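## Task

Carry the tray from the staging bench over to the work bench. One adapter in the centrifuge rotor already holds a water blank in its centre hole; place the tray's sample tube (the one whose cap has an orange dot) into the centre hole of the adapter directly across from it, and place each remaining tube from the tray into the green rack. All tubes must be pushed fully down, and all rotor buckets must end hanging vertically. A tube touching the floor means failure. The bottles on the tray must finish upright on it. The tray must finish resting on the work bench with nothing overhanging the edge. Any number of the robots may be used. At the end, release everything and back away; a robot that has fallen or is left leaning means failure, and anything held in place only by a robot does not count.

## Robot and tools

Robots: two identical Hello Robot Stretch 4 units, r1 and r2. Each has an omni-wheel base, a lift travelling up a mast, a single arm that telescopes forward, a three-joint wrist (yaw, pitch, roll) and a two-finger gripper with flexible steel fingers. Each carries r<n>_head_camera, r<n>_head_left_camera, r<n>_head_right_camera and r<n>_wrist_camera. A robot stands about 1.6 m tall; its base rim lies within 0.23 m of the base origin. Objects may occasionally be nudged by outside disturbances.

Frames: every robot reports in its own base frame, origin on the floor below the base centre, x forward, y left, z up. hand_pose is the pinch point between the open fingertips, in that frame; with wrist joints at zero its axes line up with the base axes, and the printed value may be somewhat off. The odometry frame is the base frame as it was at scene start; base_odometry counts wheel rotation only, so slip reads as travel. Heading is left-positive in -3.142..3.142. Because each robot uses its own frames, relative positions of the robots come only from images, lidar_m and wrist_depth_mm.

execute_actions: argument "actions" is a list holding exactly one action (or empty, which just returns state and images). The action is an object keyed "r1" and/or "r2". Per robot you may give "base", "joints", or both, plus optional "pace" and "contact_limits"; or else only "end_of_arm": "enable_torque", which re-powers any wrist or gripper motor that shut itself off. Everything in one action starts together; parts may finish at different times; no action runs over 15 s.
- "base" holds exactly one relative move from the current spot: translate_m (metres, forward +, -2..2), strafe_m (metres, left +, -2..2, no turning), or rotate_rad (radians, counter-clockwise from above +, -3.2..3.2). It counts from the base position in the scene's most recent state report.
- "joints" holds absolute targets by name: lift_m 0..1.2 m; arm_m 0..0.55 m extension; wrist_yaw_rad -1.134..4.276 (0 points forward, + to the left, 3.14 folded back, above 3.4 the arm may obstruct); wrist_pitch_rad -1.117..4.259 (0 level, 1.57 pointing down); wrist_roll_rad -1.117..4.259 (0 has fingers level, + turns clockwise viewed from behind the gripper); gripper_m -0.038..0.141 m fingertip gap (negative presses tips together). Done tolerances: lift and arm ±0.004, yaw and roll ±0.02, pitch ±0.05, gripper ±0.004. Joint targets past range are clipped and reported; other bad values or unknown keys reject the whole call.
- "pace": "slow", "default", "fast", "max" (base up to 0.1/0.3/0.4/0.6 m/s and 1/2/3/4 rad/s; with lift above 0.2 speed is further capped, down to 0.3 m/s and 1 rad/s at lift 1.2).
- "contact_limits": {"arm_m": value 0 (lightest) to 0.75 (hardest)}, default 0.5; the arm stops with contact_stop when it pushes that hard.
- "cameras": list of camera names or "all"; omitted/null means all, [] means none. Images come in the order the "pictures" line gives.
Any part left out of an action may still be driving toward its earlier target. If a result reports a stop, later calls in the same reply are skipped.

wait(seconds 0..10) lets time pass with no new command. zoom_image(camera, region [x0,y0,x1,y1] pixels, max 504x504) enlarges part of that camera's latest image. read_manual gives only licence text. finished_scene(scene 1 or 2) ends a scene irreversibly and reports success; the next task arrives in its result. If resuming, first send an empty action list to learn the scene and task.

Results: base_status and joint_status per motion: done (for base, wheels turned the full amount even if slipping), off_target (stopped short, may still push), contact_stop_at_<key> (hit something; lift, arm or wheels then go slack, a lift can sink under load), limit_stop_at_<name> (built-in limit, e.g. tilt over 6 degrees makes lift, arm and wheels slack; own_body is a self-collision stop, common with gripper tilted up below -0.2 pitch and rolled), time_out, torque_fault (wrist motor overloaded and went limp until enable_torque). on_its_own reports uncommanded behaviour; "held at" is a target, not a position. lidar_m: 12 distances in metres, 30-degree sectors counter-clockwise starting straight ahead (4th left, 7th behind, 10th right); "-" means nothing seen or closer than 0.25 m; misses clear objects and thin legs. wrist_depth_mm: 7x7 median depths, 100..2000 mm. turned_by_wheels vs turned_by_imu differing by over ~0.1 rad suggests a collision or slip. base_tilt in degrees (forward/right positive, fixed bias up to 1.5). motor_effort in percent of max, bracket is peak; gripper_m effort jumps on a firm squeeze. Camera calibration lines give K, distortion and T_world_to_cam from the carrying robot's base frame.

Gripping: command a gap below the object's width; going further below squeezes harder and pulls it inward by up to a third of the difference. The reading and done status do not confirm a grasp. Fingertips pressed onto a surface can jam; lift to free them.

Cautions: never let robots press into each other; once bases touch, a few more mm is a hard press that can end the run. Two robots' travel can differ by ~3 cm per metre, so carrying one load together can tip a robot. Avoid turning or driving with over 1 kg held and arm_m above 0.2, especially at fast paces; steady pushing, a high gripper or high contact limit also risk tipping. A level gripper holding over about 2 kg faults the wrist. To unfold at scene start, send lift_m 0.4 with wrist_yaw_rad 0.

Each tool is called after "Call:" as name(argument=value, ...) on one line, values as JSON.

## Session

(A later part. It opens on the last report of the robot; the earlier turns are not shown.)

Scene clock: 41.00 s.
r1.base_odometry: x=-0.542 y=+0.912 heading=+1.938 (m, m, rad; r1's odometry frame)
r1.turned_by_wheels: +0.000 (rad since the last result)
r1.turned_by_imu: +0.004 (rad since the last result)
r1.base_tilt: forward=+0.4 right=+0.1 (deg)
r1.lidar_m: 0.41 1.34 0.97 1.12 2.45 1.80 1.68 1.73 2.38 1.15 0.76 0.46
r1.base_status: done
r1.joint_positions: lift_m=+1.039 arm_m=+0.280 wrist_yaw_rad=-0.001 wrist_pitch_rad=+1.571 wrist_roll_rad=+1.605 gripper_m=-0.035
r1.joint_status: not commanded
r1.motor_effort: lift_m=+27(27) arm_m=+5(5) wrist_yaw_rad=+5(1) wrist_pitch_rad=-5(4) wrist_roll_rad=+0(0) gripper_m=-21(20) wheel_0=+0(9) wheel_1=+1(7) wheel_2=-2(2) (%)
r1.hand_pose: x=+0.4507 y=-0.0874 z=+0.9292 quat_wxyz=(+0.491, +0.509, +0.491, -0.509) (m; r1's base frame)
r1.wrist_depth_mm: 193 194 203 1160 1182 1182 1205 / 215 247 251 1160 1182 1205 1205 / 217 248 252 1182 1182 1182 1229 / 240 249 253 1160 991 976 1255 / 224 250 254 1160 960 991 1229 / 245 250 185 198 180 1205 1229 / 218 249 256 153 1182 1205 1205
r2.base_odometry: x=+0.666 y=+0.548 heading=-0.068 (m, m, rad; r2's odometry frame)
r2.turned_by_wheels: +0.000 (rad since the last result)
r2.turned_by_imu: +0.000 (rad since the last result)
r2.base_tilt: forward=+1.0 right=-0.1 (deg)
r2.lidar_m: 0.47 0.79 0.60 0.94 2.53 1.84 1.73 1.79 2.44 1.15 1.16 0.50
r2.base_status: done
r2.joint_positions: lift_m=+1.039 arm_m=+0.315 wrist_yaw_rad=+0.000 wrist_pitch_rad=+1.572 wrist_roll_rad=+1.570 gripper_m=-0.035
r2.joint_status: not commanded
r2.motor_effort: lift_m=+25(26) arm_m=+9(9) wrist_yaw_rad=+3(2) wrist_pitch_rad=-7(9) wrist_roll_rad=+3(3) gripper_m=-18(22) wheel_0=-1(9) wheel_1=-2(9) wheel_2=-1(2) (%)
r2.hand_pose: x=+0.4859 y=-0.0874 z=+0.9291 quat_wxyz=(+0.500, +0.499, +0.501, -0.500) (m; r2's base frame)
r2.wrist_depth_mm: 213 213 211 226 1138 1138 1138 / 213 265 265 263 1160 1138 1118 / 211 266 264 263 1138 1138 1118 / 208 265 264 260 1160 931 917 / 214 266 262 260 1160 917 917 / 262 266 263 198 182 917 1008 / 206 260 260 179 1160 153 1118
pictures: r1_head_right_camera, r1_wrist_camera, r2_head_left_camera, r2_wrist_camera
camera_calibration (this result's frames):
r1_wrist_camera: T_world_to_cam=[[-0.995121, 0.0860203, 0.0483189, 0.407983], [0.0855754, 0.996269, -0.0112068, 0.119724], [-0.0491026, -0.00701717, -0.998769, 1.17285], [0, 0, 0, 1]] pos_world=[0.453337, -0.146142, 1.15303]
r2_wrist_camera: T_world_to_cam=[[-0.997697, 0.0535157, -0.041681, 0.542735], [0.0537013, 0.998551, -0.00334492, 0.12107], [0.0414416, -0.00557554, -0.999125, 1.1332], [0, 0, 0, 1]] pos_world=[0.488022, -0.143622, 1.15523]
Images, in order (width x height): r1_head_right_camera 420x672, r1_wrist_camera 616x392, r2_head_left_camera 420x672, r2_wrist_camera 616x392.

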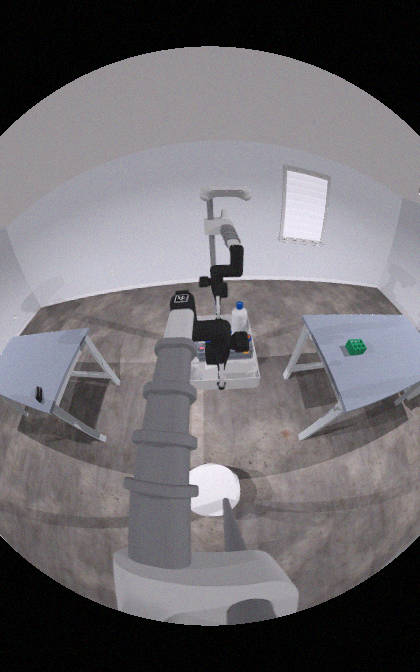

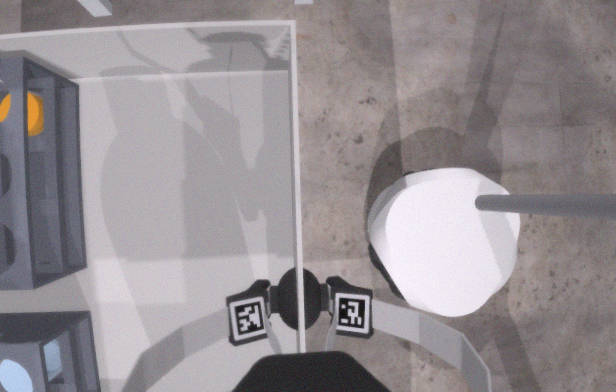

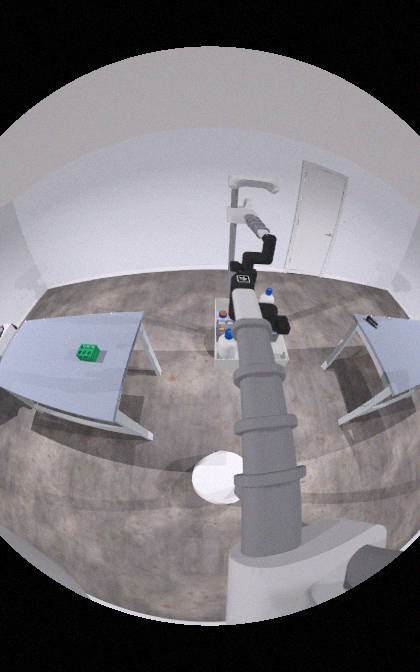

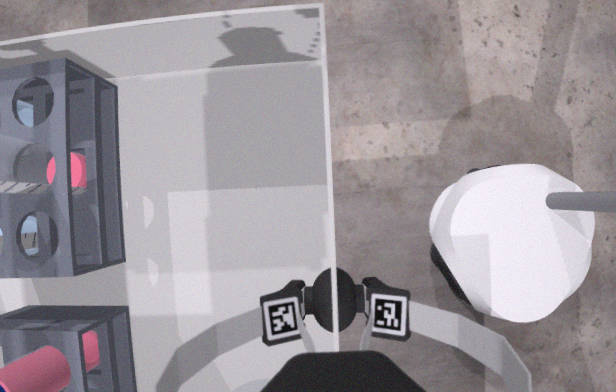

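Call:
execute_actions(actions=[{"r1": {"base": {"strafe_m": -1.21}}, "r2": {"base": {"strafe_m": 1.21}, "joints": {"arm_m": 0.306}}}], cameras=["r1_wrist_camera", "r2_wrist_camera", "r1_head_right_camera", "r2_head_left_camera", "r1_head_left_camera"])

Scene clock: 47.40 s.
r1.base_odometry: x=+0.587 y=+1.347 heading=+1.938 (m, m, rad; r1's odometry frame)
r1.turned_by_wheels: +0.000 (rad since the last result)
r1.turned_by_imu: +0.004 (rad since the last result)
r1.base_tilt: forward=+0.4 right=+0.1 (deg)
r1.lidar_m: 0.26 0.30 0.44 2.20 2.45 1.78 1.68 1.74 2.37 1.20 0.43 0.28
r1.base_status: done
r1.joint_positions: lift_m=+1.040 arm_m=+0.280 wrist_yaw_rad=-0.001 wrist_pitch_rad=+1.571 wrist_roll_rad=+1.605 gripper_m=-0.035
r1.joint_status: not commanded
r1.motor_effort: lift_m=+27(27) arm_m=+5(5) wrist_yaw_rad=+3(3) wrist_pitch_rad=-5(5) wrist_roll_rad=+0(0) gripper_m=-22(22) wheel_0=+0(7) wheel_1=+2(7) wheel_2=-2(2) (%)
r1.hand_pose: x=+0.4509 y=-0.0874 z=+0.9292 quat_wxyz=(+0.491, +0.509, +0.491, -0.509) (m; r1's base frame)
r1.wrist_depth_mm: 191 195 204 389 397 1182 1229 / 216 247 251 389 397 1182 1205 / 238 248 253 389 397 1205 1229 / 239 249 253 389 397 976 1205 / 224 250 254 387 394 976 1229 / 246 250 185 198 179 1205 1229 / 218 250 255 153 397 1182 1229
r2.base_odometry: x=+0.749 y=+1.755 heading=-0.068 (m, m, rad; r2's odometry frame)
r2.turned_by_wheels: +0.000 (rad since the last result)
r2.turned_by_imu: +0.001 (rad since the last result)
r2.base_tilt: forward=+1.0 right=-0.1 (deg)
r2.lidar_m: 0.25 0.25 0.34 0.88 2.55 1.84 1.75 1.81 2.45 2.36 0.35 0.25
r2.base_status: done
r2.joint_positions: lift_m=+1.039 arm_m=+0.308 wrist_yaw_rad=-0.001 wrist_pitch_rad=+1.572 wrist_roll_rad=+1.570 gripper_m=-0.035
r2.joint_status: all done
r2.motor_effort: lift_m=+25(26) arm_m=-9(10) wrist_yaw_rad=+1(2) wrist_pitch_rad=-8(8) wrist_roll_rad=+2(3) gripper_m=-17(18) wheel_0=+1(10) wheel_1=-1(7) wheel_2=-1(1) (%)
r2.hand_pose: x=+0.4781 y=-0.0874 z=+0.9291 quat_wxyz=(+0.500, +0.500, +0.500, -0.500) (m; r2's base frame)
r2.wrist_depth_mm: 212 214 212 226 387 382 1138 / 211 266 265 262 387 382 1138 / 211 266 264 262 387 379 741 / 208 266 264 260 387 382 798 / 234 264 264 259 387 382 647 / 259 266 262 198 181 379 379 / 206 259 259 179 384 153 379
pictures: r1_head_left_camera, r1_head_right_camera, r1_wrist_camera, r2_head_left_camera, r2_wrist_camera
camera_calibration (this result's frames):
r1_wrist_camera: T_world_to_cam=[[-0.995105, 0.0862633, 0.0482218, 0.4082], [0.0858197, 0.996248, -0.0111986, 0.119595], [-0.0490069, -0.00700536, -0.998774, 1.17283], [0, 0, 0, 1]] pos_world=[0.453415, -0.146143, 1.15305]
r2_wrist_camera: T_world_to_cam=[[-0.997686, 0.0535933, -0.0418288, 0.535129], [0.0537794, 0.998547, -0.00333711, 0.121442], [0.0415892, -0.00557892, -0.999119, 1.13344], [0, 0, 0, 1]] pos_world=[0.480221, -0.143622, 1.15523]
Images, in order (width x height): r1_head_left_camera 420x672, r1_head_right_camera 420x672, r1_wrist_camera 616x392, r2_head_left_camera 420x672, r2_wrist_camera 616x392.

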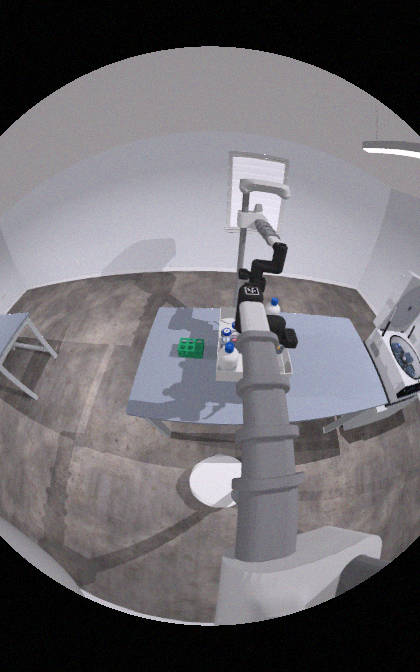

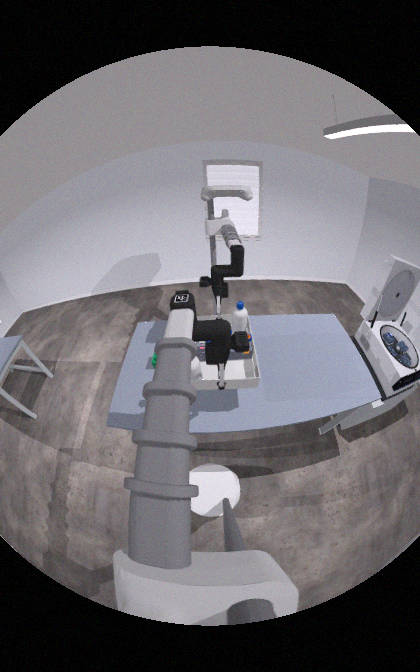

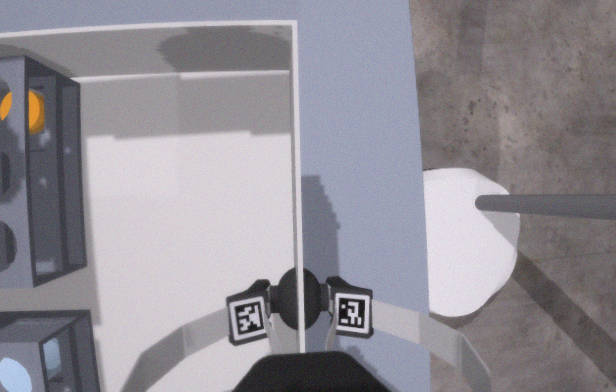

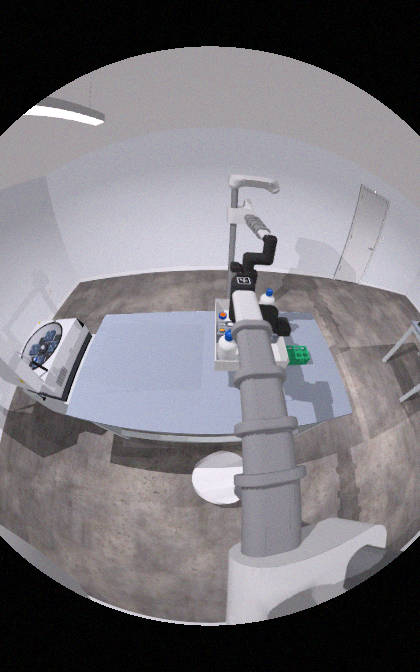

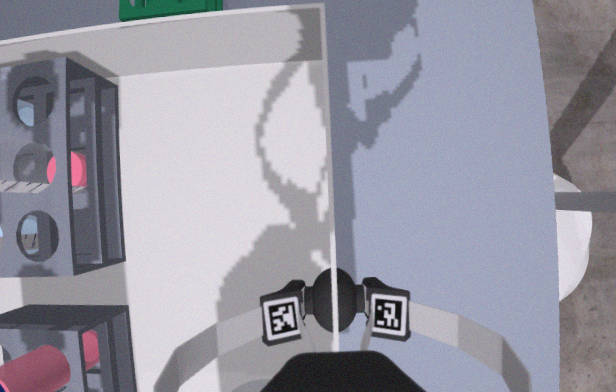

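Call:
execute_actions(actions=[{"r1": {"base": {"strafe_m": -0.05}, "joints": {"lift_m": 0.917}}, "r2": {"base": {"strafe_m": 0.05}, "joints": {"lift_m": 0.917, "arm_m": 0.303}}}], cameras=["r1_wrist_camera", "r2_wrist_camera"])

Scene clock: 49.23 s.
r1.base_odometry: x=+0.634 y=+1.365 heading=+1.938 (m, m, rad; r1's odometry frame)
r1.turned_by_wheels: +0.000 (rad since the last result)
r1.turned_by_imu: +0.001 (rad since the last result)
r1.base_tilt: forward=+0.5 right=+0.1 (deg)
r1.lidar_m: 0.28 0.31 0.44 2.23 2.46 1.78 1.66 1.73 2.38 1.17 0.41 0.29
r1.base_status: done
r1.joint_positions: lift_m=+0.917 arm_m=+0.280 wrist_yaw_rad=-0.001 wrist_pitch_rad=+1.570 wrist_roll_rad=+1.605 gripper_m=-0.035
r1.joint_status: all done
r1.motor_effort: lift_m=+22(26) arm_m=+5(5) wrist_yaw_rad=+3(5) wrist_pitch_rad=-1(4) wrist_roll_rad=+0(1) gripper_m=-21(20) wheel_0=-2(8) wheel_1=+1(5) wheel_2=-1(1) (%)
r1.hand_pose: x=+0.4512 y=-0.0874 z=+0.8067 quat_wxyz=(+0.491, +0.509, +0.491, -0.509) (m; r1's base frame)
r1.wrist_depth_mm: 194 195 203 267 271 1060 1078 / 216 246 252 266 271 1078 1078 / 223 249 253 267 271 1078 1078 / 240 248 253 267 271 276 1078 / 241 250 254 268 271 276 1078 / 246 251 185 198 180 276 1098 / 218 249 255 153 271 277 1078
r2.base_odometry: x=+0.752 y=+1.805 heading=-0.068 (m, m, rad; r2's odometry frame)
r2.turned_by_wheels: +0.000 (rad since the last result)
r2.turned_by_imu: +0.001 (rad since the last result)
r2.base_tilt: forward=+1.0 right=-0.2 (deg)
r2.lidar_m: 0.25 0.25 0.34 1.14 2.57 1.81 1.76 1.79 2.46 2.40 0.35 0.25
r2.base_status: done
r2.joint_positions: lift_m=+0.917 arm_m=+0.305 wrist_yaw_rad=+0.000 wrist_pitch_rad=+1.571 wrist_roll_rad=+1.570 gripper_m=-0.035
r2.joint_status: all done
r2.motor_effort: lift_m=+16(24) arm_m=-9(9) wrist_yaw_rad=+2(2) wrist_pitch_rad=-4(8) wrist_roll_rad=+2(2) gripper_m=-17(17) wheel_0=+0(10) wheel_1=+0(5) wheel_2=-1(0) (%)
r2.hand_pose: x=+0.4755 y=-0.0874 z=+0.8069 quat_wxyz=(+0.500, +0.500, +0.500, -0.500) (m; r2's base frame)
r2.wrist_depth_mm: 214 213 212 226 265 262 258 / 213 266 264 263 265 260 257 / 211 267 265 263 264 262 258 / 209 267 264 263 264 262 258 / 235 266 263 260 265 262 258 / 259 265 263 197 180 260 258 / 206 262 260 179 263 153 259
pictures: r1_wrist_camera, r2_wrist_camera
camera_calibration (this result's frames):
r1_wrist_camera: T_world_to_cam=[[-0.995159, 0.0863109, 0.0470076, 0.415471], [0.0858809, 0.996244, -0.0110949, 0.118081], [-0.0477886, -0.0070041, -0.998833, 1.04993], [0, 0, 0, 1]] pos_world=[0.453493, -0.146143, 1.03048]
r2_wrist_camera: T_world_to_cam=[[-0.997637, 0.0536154, -0.0429684, 0.528304], [0.0538054, 0.998546, -0.00327625, 0.121114], [0.0427303, -0.00558044, -0.999071, 1.01089], [0, 0, 0, 1]] pos_world=[0.477344, -0.143622, 1.03304]
Images, in order (width x height): r1_wrist_camera 616x392, r2_wrist_camera 616x392.

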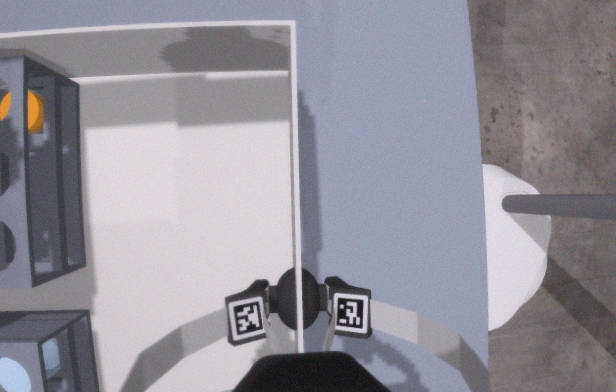

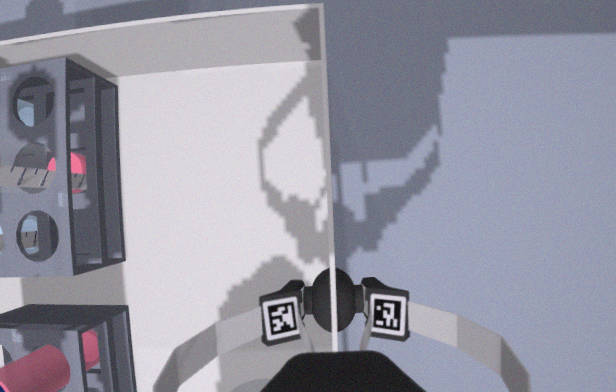

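Call:
execute_actions(actions=[{"r1": {"joints": {"lift_m": 0.912, "gripper_m": 0.055}}, "r2": {"joints": {"lift_m": 0.912, "gripper_m": 0.055}}}], cameras=["r1_wrist_camera", "r2_wrist_camera"])

Scene clock: 50.97 s.
r1.base_odometry: x=+0.634 y=+1.365 heading=+1.938 (m, m, rad; r1's odometry frame)
r1.turned_by_wheels: +0.000 (rad since the last result)
r1.turned_by_imu: +0.001 (rad since the last result)
r1.base_tilt: forward=+0.3 right=+0.2 (deg)
r1.lidar_m: 0.26 0.32 0.44 2.25 2.45 1.78 1.67 1.74 2.38 1.18 0.42 0.31
r1.base_status: not commanded
r1.joint_positions: lift_m=+0.912 arm_m=+0.280 wrist_yaw_rad=+0.000 wrist_pitch_rad=+1.570 wrist_roll_rad=+1.605 gripper_m=+0.055
r1.joint_status: all done
r1.motor_effort: lift_m=+21(21) arm_m=+5(5) wrist_yaw_rad=+2(1) wrist_pitch_rad=-3(4) wrist_roll_rad=-1(1) gripper_m=-4(21) wheel_0=-1(2) wheel_1=+1(1) wheel_2=-1(1) (%)
r1.hand_pose: x=+0.4511 y=-0.0874 z=+0.8017 quat_wxyz=(+0.491, +0.509, +0.491, -0.509) (m; r1's base frame)
r1.wrist_depth_mm: 195 204 204 264 267 1060 1078 / 220 252 256 263 266 1060 1060 / 221 254 256 263 267 272 1098 / 228 253 256 264 267 271 1060 / 224 252 257 263 267 272 1078 / 248 252 194 260 197 271 1060 / 220 252 256 136 268 272 1098
r2.base_odometry: x=+0.752 y=+1.805 heading=-0.068 (m, m, rad; r2's odometry frame)
r2.turned_by_wheels: +0.000 (rad since the last result)
r2.turned_by_imu: +0.001 (rad since the last result)
r2.base_tilt: forward=+0.9 right=-0.1 (deg)
r2.lidar_m: 0.25 0.25 0.33 1.12 2.55 1.82 1.74 1.82 2.44 2.41 0.35 0.25
r2.base_status: not commanded
r2.joint_positions: lift_m=+0.912 arm_m=+0.305 wrist_yaw_rad=+0.000 wrist_pitch_rad=+1.571 wrist_roll_rad=+1.570 gripper_m=+0.055
r2.joint_status: all done
r2.motor_effort: lift_m=+15(15) arm_m=-9(9) wrist_yaw_rad=+2(2) wrist_pitch_rad=-4(9) wrist_roll_rad=+2(3) gripper_m=-5(19) wheel_0=+0(0) wheel_1=+0(0) wheel_2=-1(1) (%)
r2.hand_pose: x=+0.4755 y=-0.0874 z=+0.8019 quat_wxyz=(+0.500, +0.500, +0.500, -0.500) (m; r2's base frame)
r2.wrist_depth_mm: 213 218 211 227 262 257 254 / 229 267 266 264 262 257 255 / 211 267 266 264 262 257 254 / 211 268 266 264 262 257 255 / 216 268 266 263 260 257 255 / 257 268 266 262 196 257 255 / 210 264 266 211 259 256 255
pictures: r1_wrist_camera, r2_wrist_camera
camera_calibration (this result's frames):
r1_wrist_camera: T_world_to_cam=[[-0.995176, 0.0859085, 0.047381, 0.415303], [0.0854739, 0.996278, -0.0111268, 0.118244], [-0.0481606, -0.00702325, -0.998815, 1.04515], [0, 0, 0, 1]] pos_world=[0.453527, -0.146142, 1.02555]
r2_wrist_camera: T_world_to_cam=[[-0.997633, 0.0535024, -0.0431986, 0.528302], [0.0536931, 0.998552, -0.00326396, 0.12114], [0.0429614, -0.00557569, -0.999061, 1.00582], [0, 0, 0, 1]] pos_world=[0.477335, -0.143622, 1.0281]
Images, in order (width x height): r1_wrist_camera 616x392, r2_wrist_camera 616x392.

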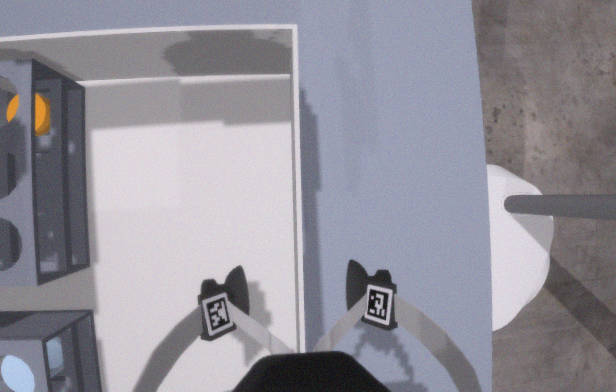

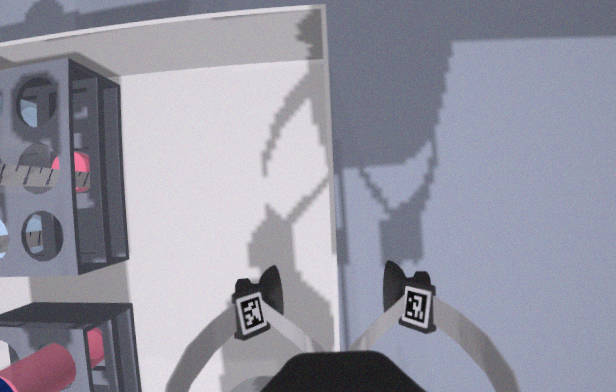

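Call:
execute_actions(actions=[{"r1": {"base": {"strafe_m": -0.112}, "joints": {"lift_m": 1.05}}, "r2": {"base": {"strafe_m": -0.077}, "joints": {"lift_m": 1.05}}}], cameras=[])

Call:
execute_actions(actions=[{"r1": {"joints": {"arm_m": 0.45, "gripper_m": 0.06}}, "r2": {"joints": {"arm_m": 0.25, "wrist_roll_rad": 0.0, "gripper_m": 0.055}}}], cameras=["r1_wrist_camera", "r2_wrist_camera", "r1_head_right_camera", "r2_head_left_camera"])

Scene clock: 53.57 s.
r1.base_odometry: x=+0.739 y=+1.405 heading=+1.939 (m, m, rad; r1's odometry frame)
r1.turned_by_wheels: +0.000 (rad since the last result)
r1.turned_by_imu: +0.001 (rad since the last result)
r1.base_tilt: forward=+0.4 right=+0.2 (deg)
r1.lidar_m: 0.28 0.30 0.45 2.35 2.46 1.77 1.70 1.74 2.38 1.16 0.41 0.30
r1.base_status: done
r1.joint_positions: lift_m=+1.050 arm_m=+0.280 wrist_yaw_rad=+0.000 wrist_pitch_rad=+1.570 wrist_roll_rad=+1.605 gripper_m=+0.055
r1.joint_status: all done
r1.motor_effort: lift_m=+24(23) arm_m=+5(5) wrist_yaw_rad=+2(3) wrist_pitch_rad=-1(0) wrist_roll_rad=+0(1) gripper_m=-4(3) wheel_0=+1(8) wheel_1=+2(4) wheel_2=-1(1) (%)
r1.hand_pose: x=+0.4512 y=-0.0874 z=+0.9395 quat_wxyz=(+0.491, +0.509, +0.491, -0.509) (m; r1's base frame)
r1.wrist_depth_mm: 382 387 394 402 407 1205 1229 / 382 389 397 402 407 1205 1229 / 384 389 397 402 407 1182 1281 / 384 387 397 399 407 976 1205 / 314 355 392 402 410 976 1229 / 355 359 194 399 196 1182 1229 / 294 330 392 136 407 1182 1229
r2.base_odometry: x=+0.747 y=+1.728 heading=-0.068 (m, m, rad; r2's odometry frame)
r2.turned_by_wheels: +0.000 (rad since the last result)
r2.turned_by_imu: +0.001 (rad since the last result)
r2.base_tilt: forward=+0.9 right=-0.2 (deg)
r2.lidar_m: 0.25 0.25 0.35 0.89 2.55 1.81 1.74 1.80 2.44 2.34 0.35 0.26
r2.base_status: done
r2.joint_positions: lift_m=+1.050 arm_m=+0.305 wrist_yaw_rad=+0.000 wrist_pitch_rad=+1.570 wrist_roll_rad=+1.570 gripper_m=+0.055
r2.joint_status: all done
r2.motor_effort: lift_m=+22(23) arm_m=-9(9) wrist_yaw_rad=+2(2) wrist_pitch_rad=-1(3) wrist_roll_rad=+2(2) gripper_m=-6(2) wheel_0=+0(8) wheel_1=+2(8) wheel_2=+0(2) (%)
r2.hand_pose: x=+0.4756 y=-0.0874 z=+0.9393 quat_wxyz=(+0.500, +0.500, +0.500, -0.500) (m; r2's base frame)
r2.wrist_depth_mm: 421 384 384 404 399 392 1138 / 424 418 407 404 397 394 1138 / 421 418 410 404 397 392 1138 / 415 351 407 402 399 392 809 / 379 349 404 402 399 392 647 / 421 351 368 402 196 392 654 / 418 368 404 279 397 389 759
pictures: none
No camera images: the call's "cameras" was empty. Leave "cameras" out to get every camera's image.

Scene clock: 55.17 s.
r1.base_odometry: x=+0.739 y=+1.405 heading=+1.939 (m, m, rad; r1's odometry frame)
r1.turned_by_wheels: +0.000 (rad since the last result)
r1.turned_by_imu: +0.001 (rad since the last result)
r1.base_tilt: forward=+0.4 right=+0.1 (deg)
r1.lidar_m: 0.27 0.32 0.43 2.36 2.48 1.79 1.68 1.73 2.36 1.19 0.40 0.30
r1.base_status: not commanded
r1.joint_positions: lift_m=+1.050 arm_m=+0.449 wrist_yaw_rad=+0.000 wrist_pitch_rad=+1.570 wrist_roll_rad=+1.605 gripper_m=+0.060
r1.joint_status: all done
r1.motor_effort: lift_m=+24(24) arm_m=+5(6) wrist_yaw_rad=+1(1) wrist_pitch_rad=-1(1) wrist_roll_rad=+0(1) gripper_m=-5(4) wheel_0=+1(1) wheel_1=+2(2) wheel_2=+0(1) (%)
r1.hand_pose: x=+0.6202 y=-0.0874 z=+0.9395 quat_wxyz=(+0.492, +0.509, +0.491, -0.508) (m; r1's base frame)
r1.wrist_depth_mm: 382 392 397 402 407 413 1205 / 384 389 394 402 407 413 1229 / 384 392 394 402 410 415 1205 / 384 389 397 397 407 413 842 / 324 310 392 338 402 415 1008 / 213 268 194 340 199 415 1229 / 382 379 392 136 404 415 421
r2.base_odometry: x=+0.747 y=+1.728 heading=-0.068 (m, m, rad; r2's odometry frame)
r2.turned_by_wheels: +0.000 (rad since the last result)
r2.turned_by_imu: +0.001 (rad since the last result)
r2.base_tilt: forward=+1.0 right=-0.1 (deg)
r2.lidar_m: 0.25 0.25 0.35 0.88 2.55 1.82 1.74 1.80 2.47 2.33 0.35 0.25
r2.base_status: not commanded
r2.joint_positions: lift_m=+1.050 arm_m=+0.252 wrist_yaw_rad=+0.000 wrist_pitch_rad=+1.570 wrist_roll_rad=+0.001 gripper_m=+0.055
r2.joint_status: all done
r2.motor_effort: lift_m=+22(23) arm_m=-9(10) wrist_yaw_rad=+0(1) wrist_pitch_rad=-2(3) wrist_roll_rad=-1(4) gripper_m=-2(3) wheel_0=+0(0) wheel_1=+2(2) wheel_2=+0(0) (%)
r2.hand_pose: x=+0.4227 y=-0.0874 z=+0.9393 quat_wxyz=(+0.707, +0.000, +0.707, +0.000) (m; r2's base frame)
r2.wrist_depth_mm: 421 357 347 357 373 399 340 / 421 392 410 402 399 394 364 / 235 281 404 402 402 397 392 / 418 351 407 404 399 397 392 / 418 413 407 402 399 394 392 / 418 413 407 402 196 394 389 / 415 410 404 279 397 392 389
pictures: r1_head_right_camera, r1_wrist_camera, r2_head_left_camera, r2_wrist_camera
camera_calibration (this result's frames):
r1_wrist_camera: T_world_to_cam=[[-0.995247, 0.0853353, 0.0469149, 0.577459], [0.0849053, 0.996327, -0.0110871, 0.105646], [-0.0476887, -0.00705103, -0.998837, 1.19061], [0, 0, 0, 1]] pos_world=[0.622523, -0.146141, 1.16331]
r2_wrist_camera: T_world_to_cam=[[-0.0549855, -0.997563, -0.0429514, -0.00903346], [-0.998468, 0.0551997, -0.00381668, 0.487212], [0.00617828, 0.0426758, -0.99907, 1.16513], [0, 0, 0, 1]] pos_world=[0.478771, -0.0856284, 1.16552]
Images, in order (width x height): r1_head_right_camera 420x672, r1_wrist_camera 616x392, r2_head_left_camera 420x672, r2_wrist_camera 616x392.

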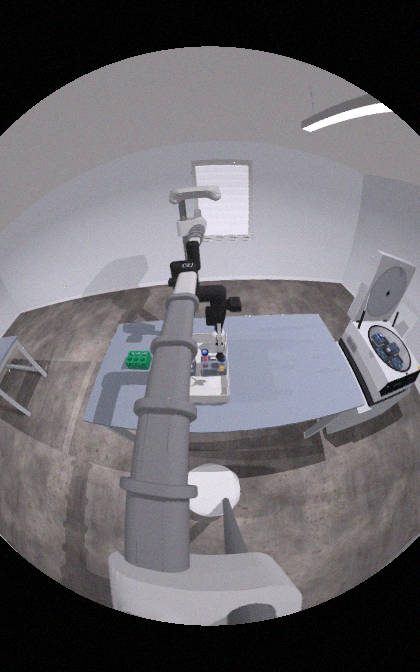

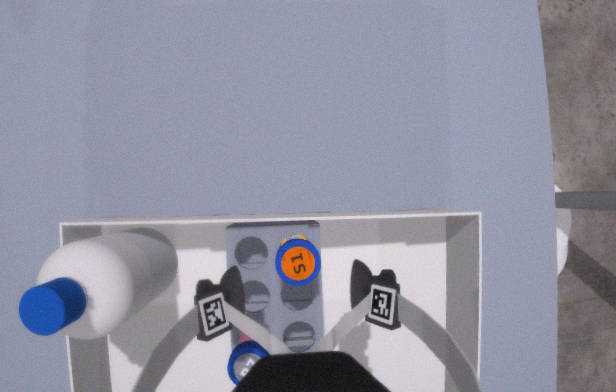

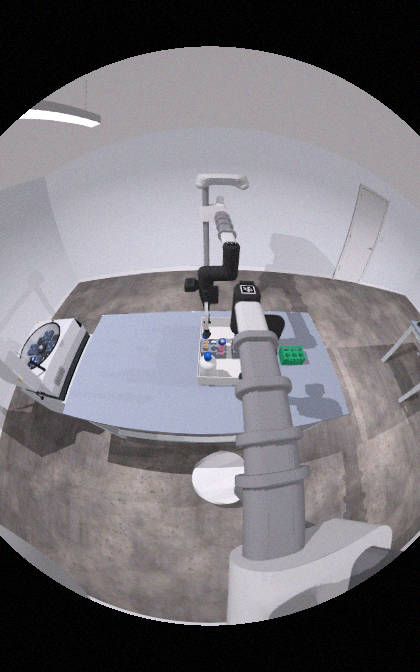

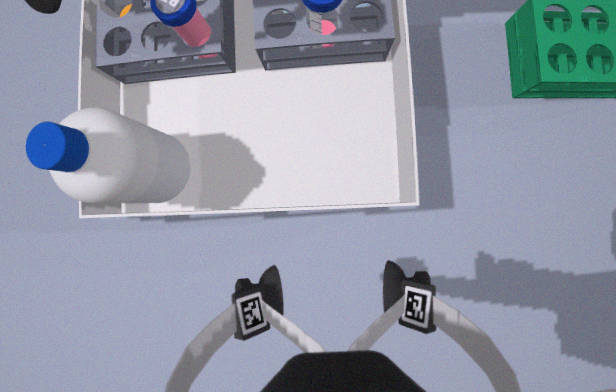

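Call:
execute_actions(actions=[{"r1": {"base": {"strafe_m": -0.009}, "joints": {"lift_m": 0.985}}}], cameras=["r1_wrist_camera", "r2_head_left_camera", "r1_head_right_camera"])

Scene clock: 56.63 s.
r1.base_odometry: x=+0.747 y=+1.408 heading=+1.938 (m, m, rad; r1's odometry frame)
r1.turned_by_wheels: +0.000 (rad since the last result)
r1.turned_by_imu: +0.000 (rad since the last result)
r1.base_tilt: forward=+0.4 right=+0.1 (deg)
r1.lidar_m: 0.25 0.29 0.42 2.35 2.46 1.78 1.69 1.75 2.38 1.20 0.43 0.30
r1.base_status: done
r1.joint_positions: lift_m=+0.985 arm_m=+0.449 wrist_yaw_rad=+0.000 wrist_pitch_rad=+1.570 wrist_roll_rad=+1.605 gripper_m=+0.060
r1.joint_status: all done
r1.motor_effort: lift_m=+18(22) arm_m=+5(5) wrist_yaw_rad=-1(1) wrist_pitch_rad=-1(0) wrist_roll_rad=+0(0) gripper_m=-4(4) wheel_0=+0(8) wheel_1=-1(6) wheel_2=+0(0) (%)
r1.hand_pose: x=+0.6202 y=-0.0874 z=+0.8750 quat_wxyz=(+0.492, +0.509, +0.491, -0.508) (m; r1's base frame)
r1.wrist_depth_mm: 320 327 330 336 342 347 351 / 322 327 330 338 342 347 353 / 322 325 329 336 342 347 353 / 324 325 332 336 343 347 351 / 249 290 320 297 338 306 351 / 189 262 193 213 199 327 351 / 185 322 272 136 340 285 353
r2.base_odometry: x=+0.747 y=+1.728 heading=-0.068 (m, m, rad; r2's odometry frame)
r2.turned_by_wheels: +0.000 (rad since the last result)
r2.turned_by_imu: +0.001 (rad since the last result)
r2.base_tilt: forward=+0.9 right=-0.1 (deg)
r2.lidar_m: 0.25 0.25 0.33 0.88 2.54 1.81 1.75 1.82 2.46 2.32 0.36 0.25
r2.base_status: not commanded
r2.joint_positions: lift_m=+1.050 arm_m=+0.252 wrist_yaw_rad=+0.000 wrist_pitch_rad=+1.570 wrist_roll_rad=+0.001 gripper_m=+0.055
r2.joint_status: not commanded
r2.motor_effort: lift_m=+23(22) arm_m=-9(9) wrist_yaw_rad=+0(1) wrist_pitch_rad=-3(5) wrist_roll_rad=+0(1) gripper_m=-3(3) wheel_0=+0(0) wheel_1=+2(2) wheel_2=+0(0) (%)
r2.hand_pose: x=+0.4227 y=-0.0874 z=+0.9393 quat_wxyz=(+0.707, +0.000, +0.707, +0.000) (m; r2's base frame)
r2.wrist_depth_mm: 421 353 349 359 375 399 340 / 421 389 407 404 399 397 364 / 235 281 407 404 402 397 392 / 418 351 407 402 399 397 392 / 415 413 410 402 402 392 389 / 415 413 407 399 196 392 389 / 415 410 407 279 394 392 387
pictures: r1_head_right_camera, r1_wrist_camera, r2_head_left_camera
camera_calibration (this result's frames):
r1_wrist_camera: T_world_to_cam=[[-0.995247, 0.0853353, 0.046915, 0.580488], [0.0849053, 0.996327, -0.0110871, 0.10493], [-0.0476888, -0.00705103, -0.998837, 1.12616], [0, 0, 0, 1]] pos_world=[0.622525, -0.146141, 1.09878]
Images, in order (width x height): r1_head_right_camera 420x672, r1_wrist_camera 616x392, r2_head_left_camera 420x672.

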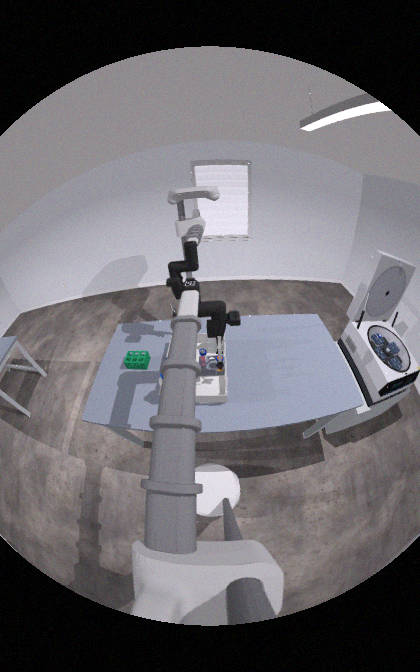

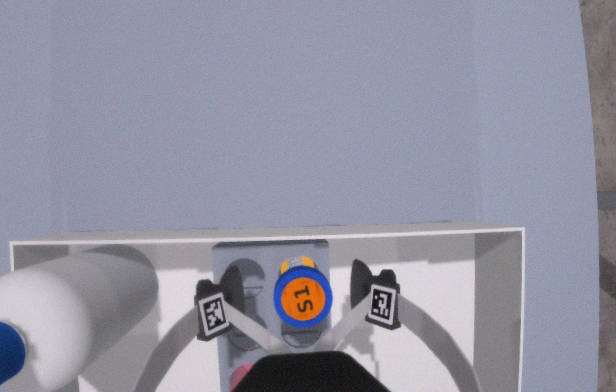

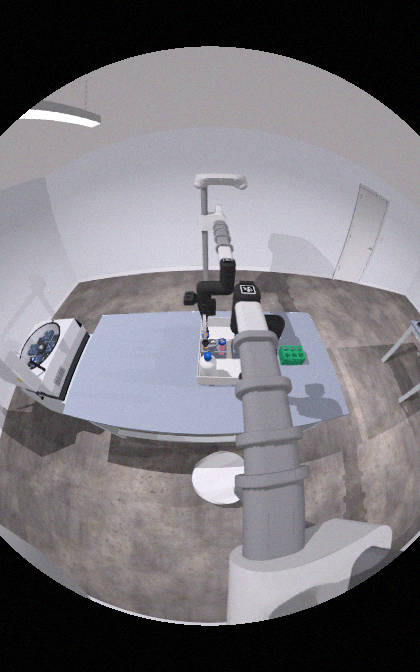

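Call:
zoom_image(camera="r2_head_left_camera", region=[180, 300, 250, 390])

Call:
zoom_image(camera="r1_head_right_camera", region=[330, 240, 420, 420])

Region (180, 300, 250, 390) of r2_head_left_camera's 420x672 image, scaled by 5.600, with more detail than that image has.

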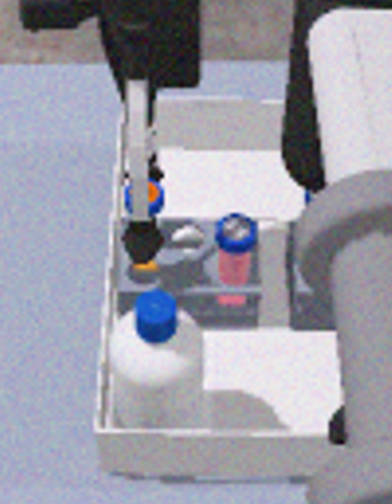

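Region (330, 240, 420, 420) of r1_head_right_camera's 420x672 image, scaled by 2.800, with more detail than that image has.

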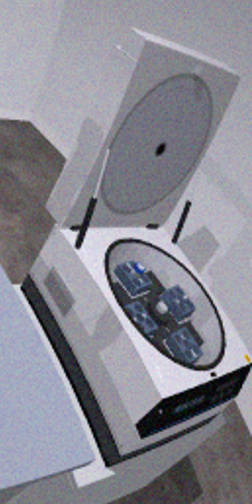

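Call:
execute_actions(actions=[{"r1": {"joints": {"arm_m": 0.445, "gripper_m": 0.01}}}], cameras=["r1_wrist_camera"])

Scene clock: 58.27 s.
r1.base_odometry: x=+0.747 y=+1.408 heading=+1.938 (m, m, rad; r1's odometry frame)
r1.turned_by_wheels: +0.000 (rad since the last result)
r1.turned_by_imu: +0.001 (rad since the last result)
r1.base_tilt: forward=+0.4 right=+0.2 (deg)
r1.lidar_m: 0.27 0.31 0.45 2.37 2.45 1.78 1.69 1.74 2.39 1.17 0.40 0.29
r1.base_status: not commanded
r1.joint_positions: lift_m=+0.985 arm_m=+0.446 wrist_yaw_rad=+0.000 wrist_pitch_rad=+1.570 wrist_roll_rad=+1.605 gripper_m=+0.010
r1.joint_status: all done
r1.motor_effort: lift_m=+18(18) arm_m=-5(5) wrist_yaw_rad=+0(1) wrist_pitch_rad=-1(0) wrist_roll_rad=-1(0) gripper_m=-15(15) wheel_0=+0(0) wheel_1=-1(1) wheel_2=+0(0) (%)
r1.hand_pose: x=+0.6171 y=-0.0874 z=+0.8750 quat_wxyz=(+0.492, +0.509, +0.491, -0.508) (m; r1's base frame)
r1.wrist_depth_mm: 322 327 330 336 343 347 353 / 322 327 332 338 342 347 351 / 322 325 332 336 340 345 351 / 322 327 332 336 342 347 353 / 250 296 322 296 340 324 353 / 191 267 189 205 187 342 351 / 186 278 271 133 340 298 353
r2.base_odometry: x=+0.747 y=+1.728 heading=-0.068 (m, m, rad; r2's odometry frame)
r2.turned_by_wheels: +0.000 (rad since the last result)
r2.turned_by_imu: +0.001 (rad since the last result)
r2.base_tilt: forward=+1.0 right=-0.2 (deg)
r2.lidar_m: 0.25 0.25 0.35 0.89 2.55 1.82 1.75 1.81 2.48 2.34 0.35 0.25
r2.base_status: not commanded
r2.joint_positions: lift_m=+1.050 arm_m=+0.252 wrist_yaw_rad=+0.000 wrist_pitch_rad=+1.570 wrist_roll_rad=+0.001 gripper_m=+0.055
r2.joint_status: not commanded
r2.motor_effort: lift_m=+23(22) arm_m=-9(9) wrist_yaw_rad=+1(1) wrist_pitch_rad=-1(3) wrist_roll_rad=+0(1) gripper_m=-2(0) wheel_0=+0(0) wheel_1=+2(2) wheel_2=+0(0) (%)
r2.hand_pose: x=+0.4227 y=-0.0874 z=+0.9393 quat_wxyz=(+0.707, +0.000, +0.707, +0.000) (m; r2's base frame)
r2.wrist_depth_mm: 424 355 347 359 373 397 338 / 421 389 407 402 399 399 364 / 235 282 407 402 399 397 394 / 415 351 404 402 399 394 392 / 418 413 407 402 397 394 392 / 418 413 407 402 196 392 389 / 415 410 402 281 397 392 392
pictures: r1_wrist_camera
camera_calibration (this result's frames):
r1_wrist_camera: T_world_to_cam=[[-0.995249, 0.0853175, 0.0469117, 0.57738], [0.0848875, 0.996329, -0.0110868, 0.105207], [-0.0476854, -0.00705189, -0.998838, 1.12601], [0, 0, 0, 1]] pos_world=[0.619401, -0.146141, 1.09878]
Images, in order (width x height): r1_wrist_camera 616x392.

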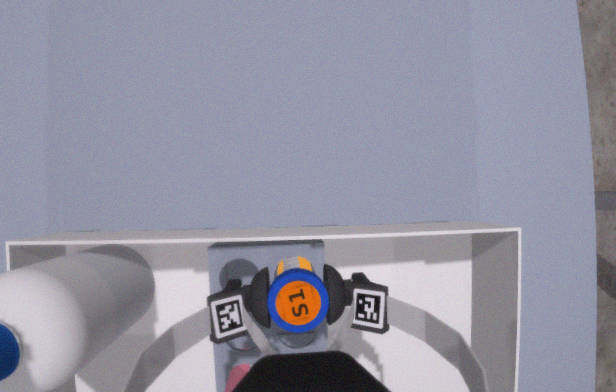

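Call:
execute_actions(actions=[{"r1": {"joints": {"lift_m": 1.18}}}], cameras=["r1_wrist_camera"])

Scene clock: 60.30 s.
r1.base_odometry: x=+0.747 y=+1.408 heading=+1.938 (m, m, rad; r1's odometry frame)
r1.turned_by_wheels: +0.000 (rad since the last result)
r1.turned_by_imu: +0.001 (rad since the last result)
r1.base_tilt: forward=+0.5 right=+0.1 (deg)
r1.lidar_m: 0.28 0.30 0.43 2.39 2.47 1.78 1.70 1.76 2.39 1.16 0.43 0.30
r1.base_status: not commanded
r1.joint_positions: lift_m=+1.180 arm_m=+0.446 wrist_yaw_rad=+0.000 wrist_pitch_rad=+1.570 wrist_roll_rad=+1.605 gripper_m=+0.010
r1.joint_status: all done
r1.motor_effort: lift_m=+24(24) arm_m=-5(5) wrist_yaw_rad=-1(1) wrist_pitch_rad=+0(0) wrist_roll_rad=+0(0) gripper_m=-13(16) wheel_0=+0(0) wheel_1=-1(1) wheel_2=+0(0) (%)
r1.hand_pose: x=+0.6171 y=-0.0874 z=+1.0695 quat_wxyz=(+0.492, +0.509, +0.491, -0.508) (m; r1's base frame)
r1.wrist_depth_mm: 508 517 530 530 539 1336 1366 / 508 517 530 530 544 549 1366 / 508 512 525 535 539 544 1366 / 508 517 521 535 539 549 1366 / 512 392 517 521 535 549 1366 / 508 512 188 205 187 549 1366 / 508 477 521 133 530 549 1366
r2.base_odometry: x=+0.747 y=+1.728 heading=-0.068 (m, m, rad; r2's odometry frame)
r2.turned_by_wheels: +0.000 (rad since the last result)
r2.turned_by_imu: +0.001 (rad since the last result)
r2.base_tilt: forward=+1.0 right=-0.2 (deg)
r2.lidar_m: 0.25 0.25 0.36 0.87 2.54 1.79 1.74 1.81 2.45 2.35 0.35 0.25
r2.base_status: not commanded
r2.joint_positions: lift_m=+1.050 arm_m=+0.252 wrist_yaw_rad=+0.000 wrist_pitch_rad=+1.570 wrist_roll_rad=+0.001 gripper_m=+0.055
r2.joint_status: not commanded
r2.motor_effort: lift_m=+22(23) arm_m=-9(9) wrist_yaw_rad=+0(0) wrist_pitch_rad=-3(3) wrist_roll_rad=-1(1) gripper_m=-4(3) wheel_0=+0(0) wheel_1=+2(2) wheel_2=+0(0) (%)
r2.hand_pose: x=+0.4227 y=-0.0874 z=+0.9393 quat_wxyz=(+0.707, +0.000, +0.707, +0.000) (m; r2's base frame)
r2.wrist_depth_mm: 421 357 347 359 373 399 340 / 421 392 404 402 399 397 364 / 236 282 407 404 397 394 392 / 418 351 407 402 399 394 392 / 415 413 410 404 399 394 392 / 415 413 404 402 196 392 389 / 415 410 407 279 394 392 389
pictures: r1_wrist_camera
camera_calibration (this result's frames):
r1_wrist_camera: T_world_to_cam=[[-0.995249, 0.0853179, 0.0469118, 0.568253], [0.0848879, 0.996329, -0.0110868, 0.107363], [-0.0476855, -0.00705187, -0.998838, 1.32029], [0, 0, 0, 1]] pos_world=[0.619398, -0.146141, 1.29329]
Images, in order (width x height): r1_wrist_camera 616x392.

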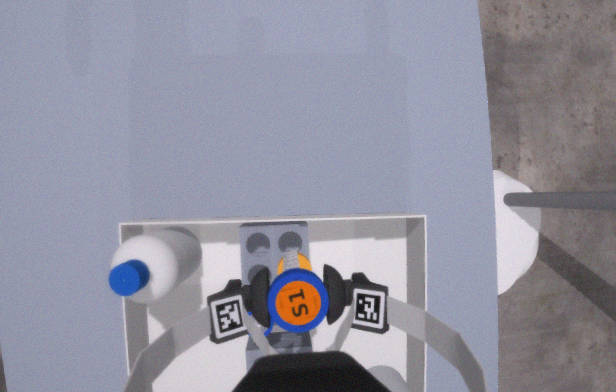

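Call:
execute_actions(actions=[{"r1": {"base": {"strafe_m": -0.72}, "joints": {"arm_m": 0.25}}, "r2": {"joints": {"arm_m": 0.479}}}], cameras=["r1_wrist_camera", "r2_wrist_camera", "r1_head_right_camera"])

Scene clock: 64.53 s.
r1.base_odometry: x=+1.419 y=+1.667 heading=+1.938 (m, m, rad; r1's odometry frame)
r1.turned_by_wheels: +0.000 (rad since the last result)
r1.turned_by_imu: +0.002 (rad since the last result)
r1.base_tilt: forward=+0.4 right=+0.1 (deg)
r1.lidar_m: 0.27 0.31 0.40 1.19 2.46 1.78 1.68 1.74 2.23 2.13 0.41 0.30
r1.base_status: done
r1.joint_positions: lift_m=+1.180 arm_m=+0.251 wrist_yaw_rad=+0.000 wrist_pitch_rad=+1.570 wrist_roll_rad=+1.605 gripper_m=+0.010
r1.joint_status: all done
r1.motor_effort: lift_m=+23(24) arm_m=-5(7) wrist_yaw_rad=-1(1) wrist_pitch_rad=+0(1) wrist_roll_rad=+0(0) gripper_m=-14(16) wheel_0=-2(7) wheel_1=+0(7) wheel_2=+0(1) (%)
r1.hand_pose: x=+0.4220 y=-0.0874 z=+1.0695 quat_wxyz=(+0.491, +0.509, +0.491, -0.508) (m; r1's base frame)
r1.wrist_depth_mm: 488 500 525 569 1336 1336 1336 / 676 723 732 750 1336 1336 1366 / 707 732 768 1025 1308 1336 1366 / 1229 1255 1281 539 1118 1098 1366 / 512 517 525 530 1098 1308 1336 / 512 517 187 205 187 1336 1366 / 508 512 521 133 1308 1336 1366
r2.base_odometry: x=+0.747 y=+1.728 heading=-0.068 (m, m, rad; r2's odometry frame)
r2.turned_by_wheels: +0.000 (rad since the last result)
r2.turned_by_imu: +0.002 (rad since the last result)
r2.base_tilt: forward=+0.9 right=-0.2 (deg)
r2.lidar_m: 0.25 0.25 0.35 0.90 2.54 1.81 1.75 1.81 2.46 2.34 0.35 0.25
r2.base_status: not commanded
r2.joint_positions: lift_m=+1.050 arm_m=+0.477 wrist_yaw_rad=+0.000 wrist_pitch_rad=+1.570 wrist_roll_rad=+0.000 gripper_m=+0.055
r2.joint_status: all done
r2.motor_effort: lift_m=+22(23) arm_m=+9(11) wrist_yaw_rad=+1(1) wrist_pitch_rad=-2(3) wrist_roll_rad=+0(0) gripper_m=-6(1) wheel_0=+0(0) wheel_1=+2(2) wheel_2=+0(0) (%)
r2.hand_pose: x=+0.6485 y=-0.0874 z=+0.9393 quat_wxyz=(+0.707, +0.000, +0.707, +0.000) (m; r2's base frame)
r2.wrist_depth_mm: 421 415 410 364 232 397 394 / 418 399 407 404 264 399 392 / 421 410 407 402 399 394 392 / 418 399 402 399 338 397 394 / 418 349 347 342 336 394 364 / 415 373 282 370 196 392 347 / 415 353 402 277 392 392 387
pictures: r1_head_right_camera, r1_wrist_camera, r2_wrist_camera
camera_calibration (this result's frames):
r1_wrist_camera: T_world_to_cam=[[-0.995238, 0.0853763, 0.0470278, 0.374008], [0.0849451, 0.996324, -0.0110967, 0.123907], [-0.0478023, -0.00704906, -0.998832, 1.31108], [0, 0, 0, 1]] pos_world=[0.424375, -0.146141, 1.29334]
r2_wrist_camera: T_world_to_cam=[[-0.0546012, -0.997583, -0.0429649, 0.00314276], [-0.998488, 0.0548257, -0.00406367, 0.712858], [0.00640942, 0.042678, -0.999068, 1.16359], [0, 0, 0, 1]] pos_world=[0.704493, -0.0856073, 1.16553]
Images, in order (width x height): r1_head_right_camera 420x672, r1_wrist_camera 616x392, r2_wrist_camera 616x392.

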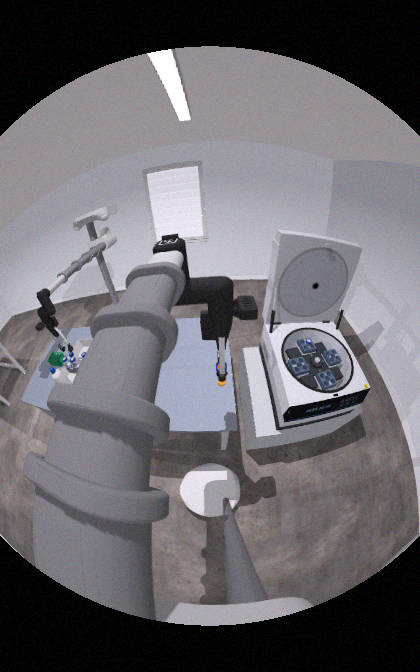

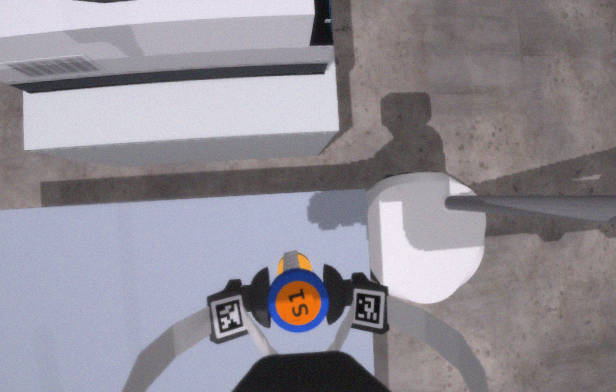

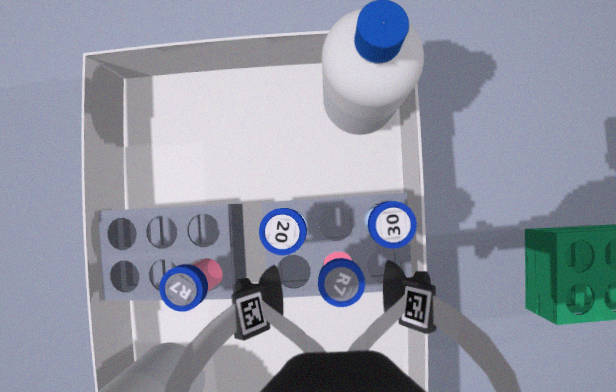

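Call:
execute_actions(actions=[{"r1": {"base": {"strafe_m": -0.58}, "joints": {"arm_m": 0.32}}, "r2": {"base": {"strafe_m": -0.007}, "joints": {"arm_m": 0.4665, "lift_m": 1.02, "gripper_m": 0.05}}}], cameras=["r1_wrist_camera", "r2_wrist_camera", "r1_head_right_camera"])

Scene clock: 68.33 s.
r1.base_odometry: x=+1.960 y=+1.875 heading=+1.939 (m, m, rad; r1's odometry frame)
r1.turned_by_wheels: +0.000 (rad since the last result)
r1.turned_by_imu: +0.002 (rad since the last result)
r1.base_tilt: forward=+0.5 right=+0.2 (deg)
r1.lidar_m: 0.28 0.30 0.51 1.23 2.45 1.79 1.68 1.74 1.61 1.56 0.43 0.30
r1.base_status: done
r1.joint_positions: lift_m=+1.180 arm_m=+0.319 wrist_yaw_rad=+0.000 wrist_pitch_rad=+1.570 wrist_roll_rad=+1.605 gripper_m=+0.010
r1.joint_status: all done
r1.motor_effort: lift_m=+23(23) arm_m=+5(7) wrist_yaw_rad=+0(1) wrist_pitch_rad=-2(1) wrist_roll_rad=+0(0) gripper_m=-15(15) wheel_0=+1(8) wheel_1=+2(8) wheel_2=+0(0) (%)
r1.hand_pose: x=+0.4902 y=-0.0874 z=+1.0695 quat_wxyz=(+0.492, +0.509, +0.491, -0.508) (m; r1's base frame)
r1.wrist_depth_mm: 1229 1255 1255 1308 1336 1336 1366 / 466 473 484 488 1308 1366 1366 / 466 539 544 492 1308 1336 1366 / 530 535 535 559 1098 1138 1336 / 512 525 521 521 1098 1098 1366 / 504 539 188 204 187 1336 1366 / 469 517 517 132 1308 1336 1336
r2.base_odometry: x=+0.747 y=+1.721 heading=-0.068 (m, m, rad; r2's odometry frame)
r2.turned_by_wheels: +0.000 (rad since the last result)
r2.turned_by_imu: +0.002 (rad since the last result)
r2.base_tilt: forward=+1.0 right=-0.2 (deg)
r2.lidar_m: 0.25 0.25 0.35 0.88 2.55 1.81 1.74 1.82 2.46 2.32 0.35 0.25
r2.base_status: done
r2.joint_positions: lift_m=+1.020 arm_m=+0.468 wrist_yaw_rad=+0.000 wrist_pitch_rad=+1.570 wrist_roll_rad=+0.000 gripper_m=+0.050
r2.joint_status: all done
r2.motor_effort: lift_m=+13(20) arm_m=-9(10) wrist_yaw_rad=+0(0) wrist_pitch_rad=-4(1) wrist_roll_rad=+0(0) gripper_m=-1(4) wheel_0=+0(8) wheel_1=-1(6) wheel_2=+0(0) (%)
r2.hand_pose: x=+0.6393 y=-0.0874 z=+0.9101 quat_wxyz=(+0.707, +0.000, +0.707, +0.000) (m; r2's base frame)
r2.wrist_depth_mm: 389 345 340 314 229 368 366 / 345 382 377 373 314 368 364 / 345 379 377 373 368 366 364 / 343 375 375 325 307 366 364 / 387 319 315 310 307 366 336 / 387 353 315 249 211 362 359 / 387 349 370 265 355 362 359
pictures: r1_head_right_camera, r1_wrist_camera, r2_wrist_camera
camera_calibration (this result's frames):
r1_wrist_camera: T_world_to_cam=[[-0.995241, 0.0853656, 0.0469797, 0.441879], [0.0849349, 0.996325, -0.0110926, 0.118119], [-0.0477539, -0.00704958, -0.998834, 1.31433], [0, 0, 0, 1]] pos_world=[0.492508, -0.146141, 1.29335]
r2_wrist_camera: T_world_to_cam=[[-0.0546221, -0.997582, -0.0429622, 0.00139866], [-0.998487, 0.0548446, -0.00401522, 0.703537], [0.00636176, 0.0426779, -0.999069, 1.13451], [0, 0, 0, 1]] pos_world=[0.695331, -0.0856084, 1.13634]
Images, in order (width x height): r1_head_right_camera 420x672, r1_wrist_camera 616x392, r2_wrist_camera 616x392.

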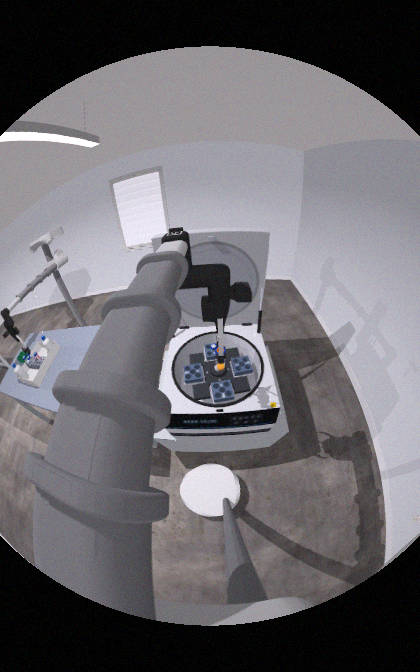

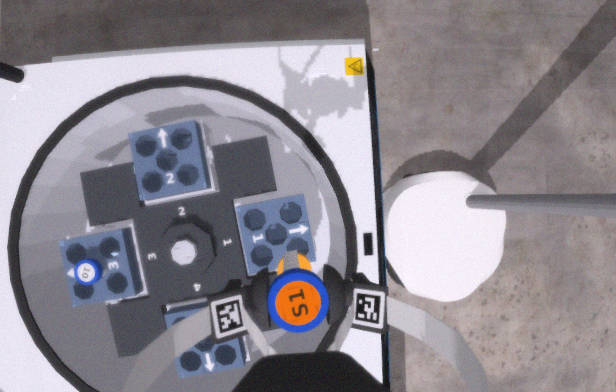

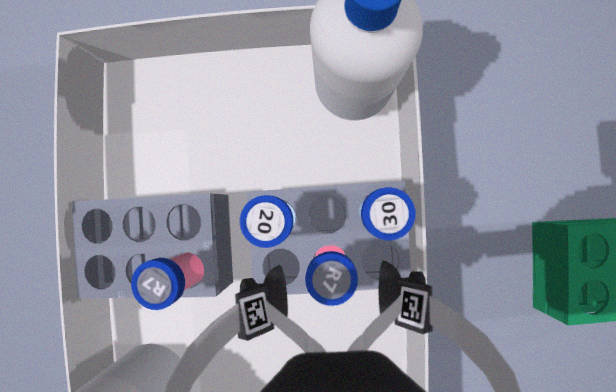

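Call:
zoom_image(camera="r1_wrist_camera", region=[200, 170, 400, 350])

Call:
zoom_image(camera="r1_wrist_camera", region=[40, 200, 200, 330])

Region (200, 170, 400, 350) of r1_wrist_camera's 616x392 image, scaled by 2.520; it fills the top 454 rows of this view, and the rest is white.

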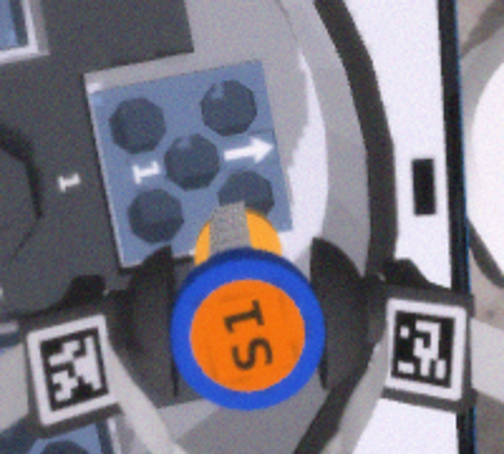

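Region (40, 200, 200, 330) of r1_wrist_camera's 616x392 image, scaled by 3.150; it fills the top 410 rows of this view, and the rest is white.

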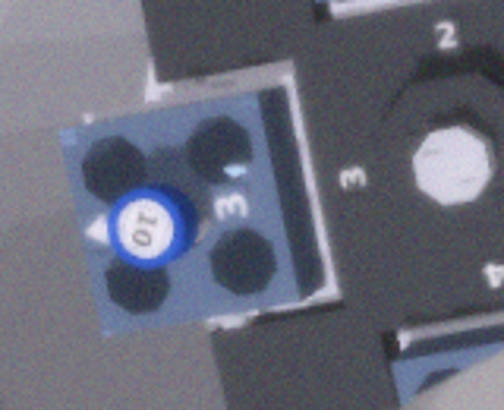

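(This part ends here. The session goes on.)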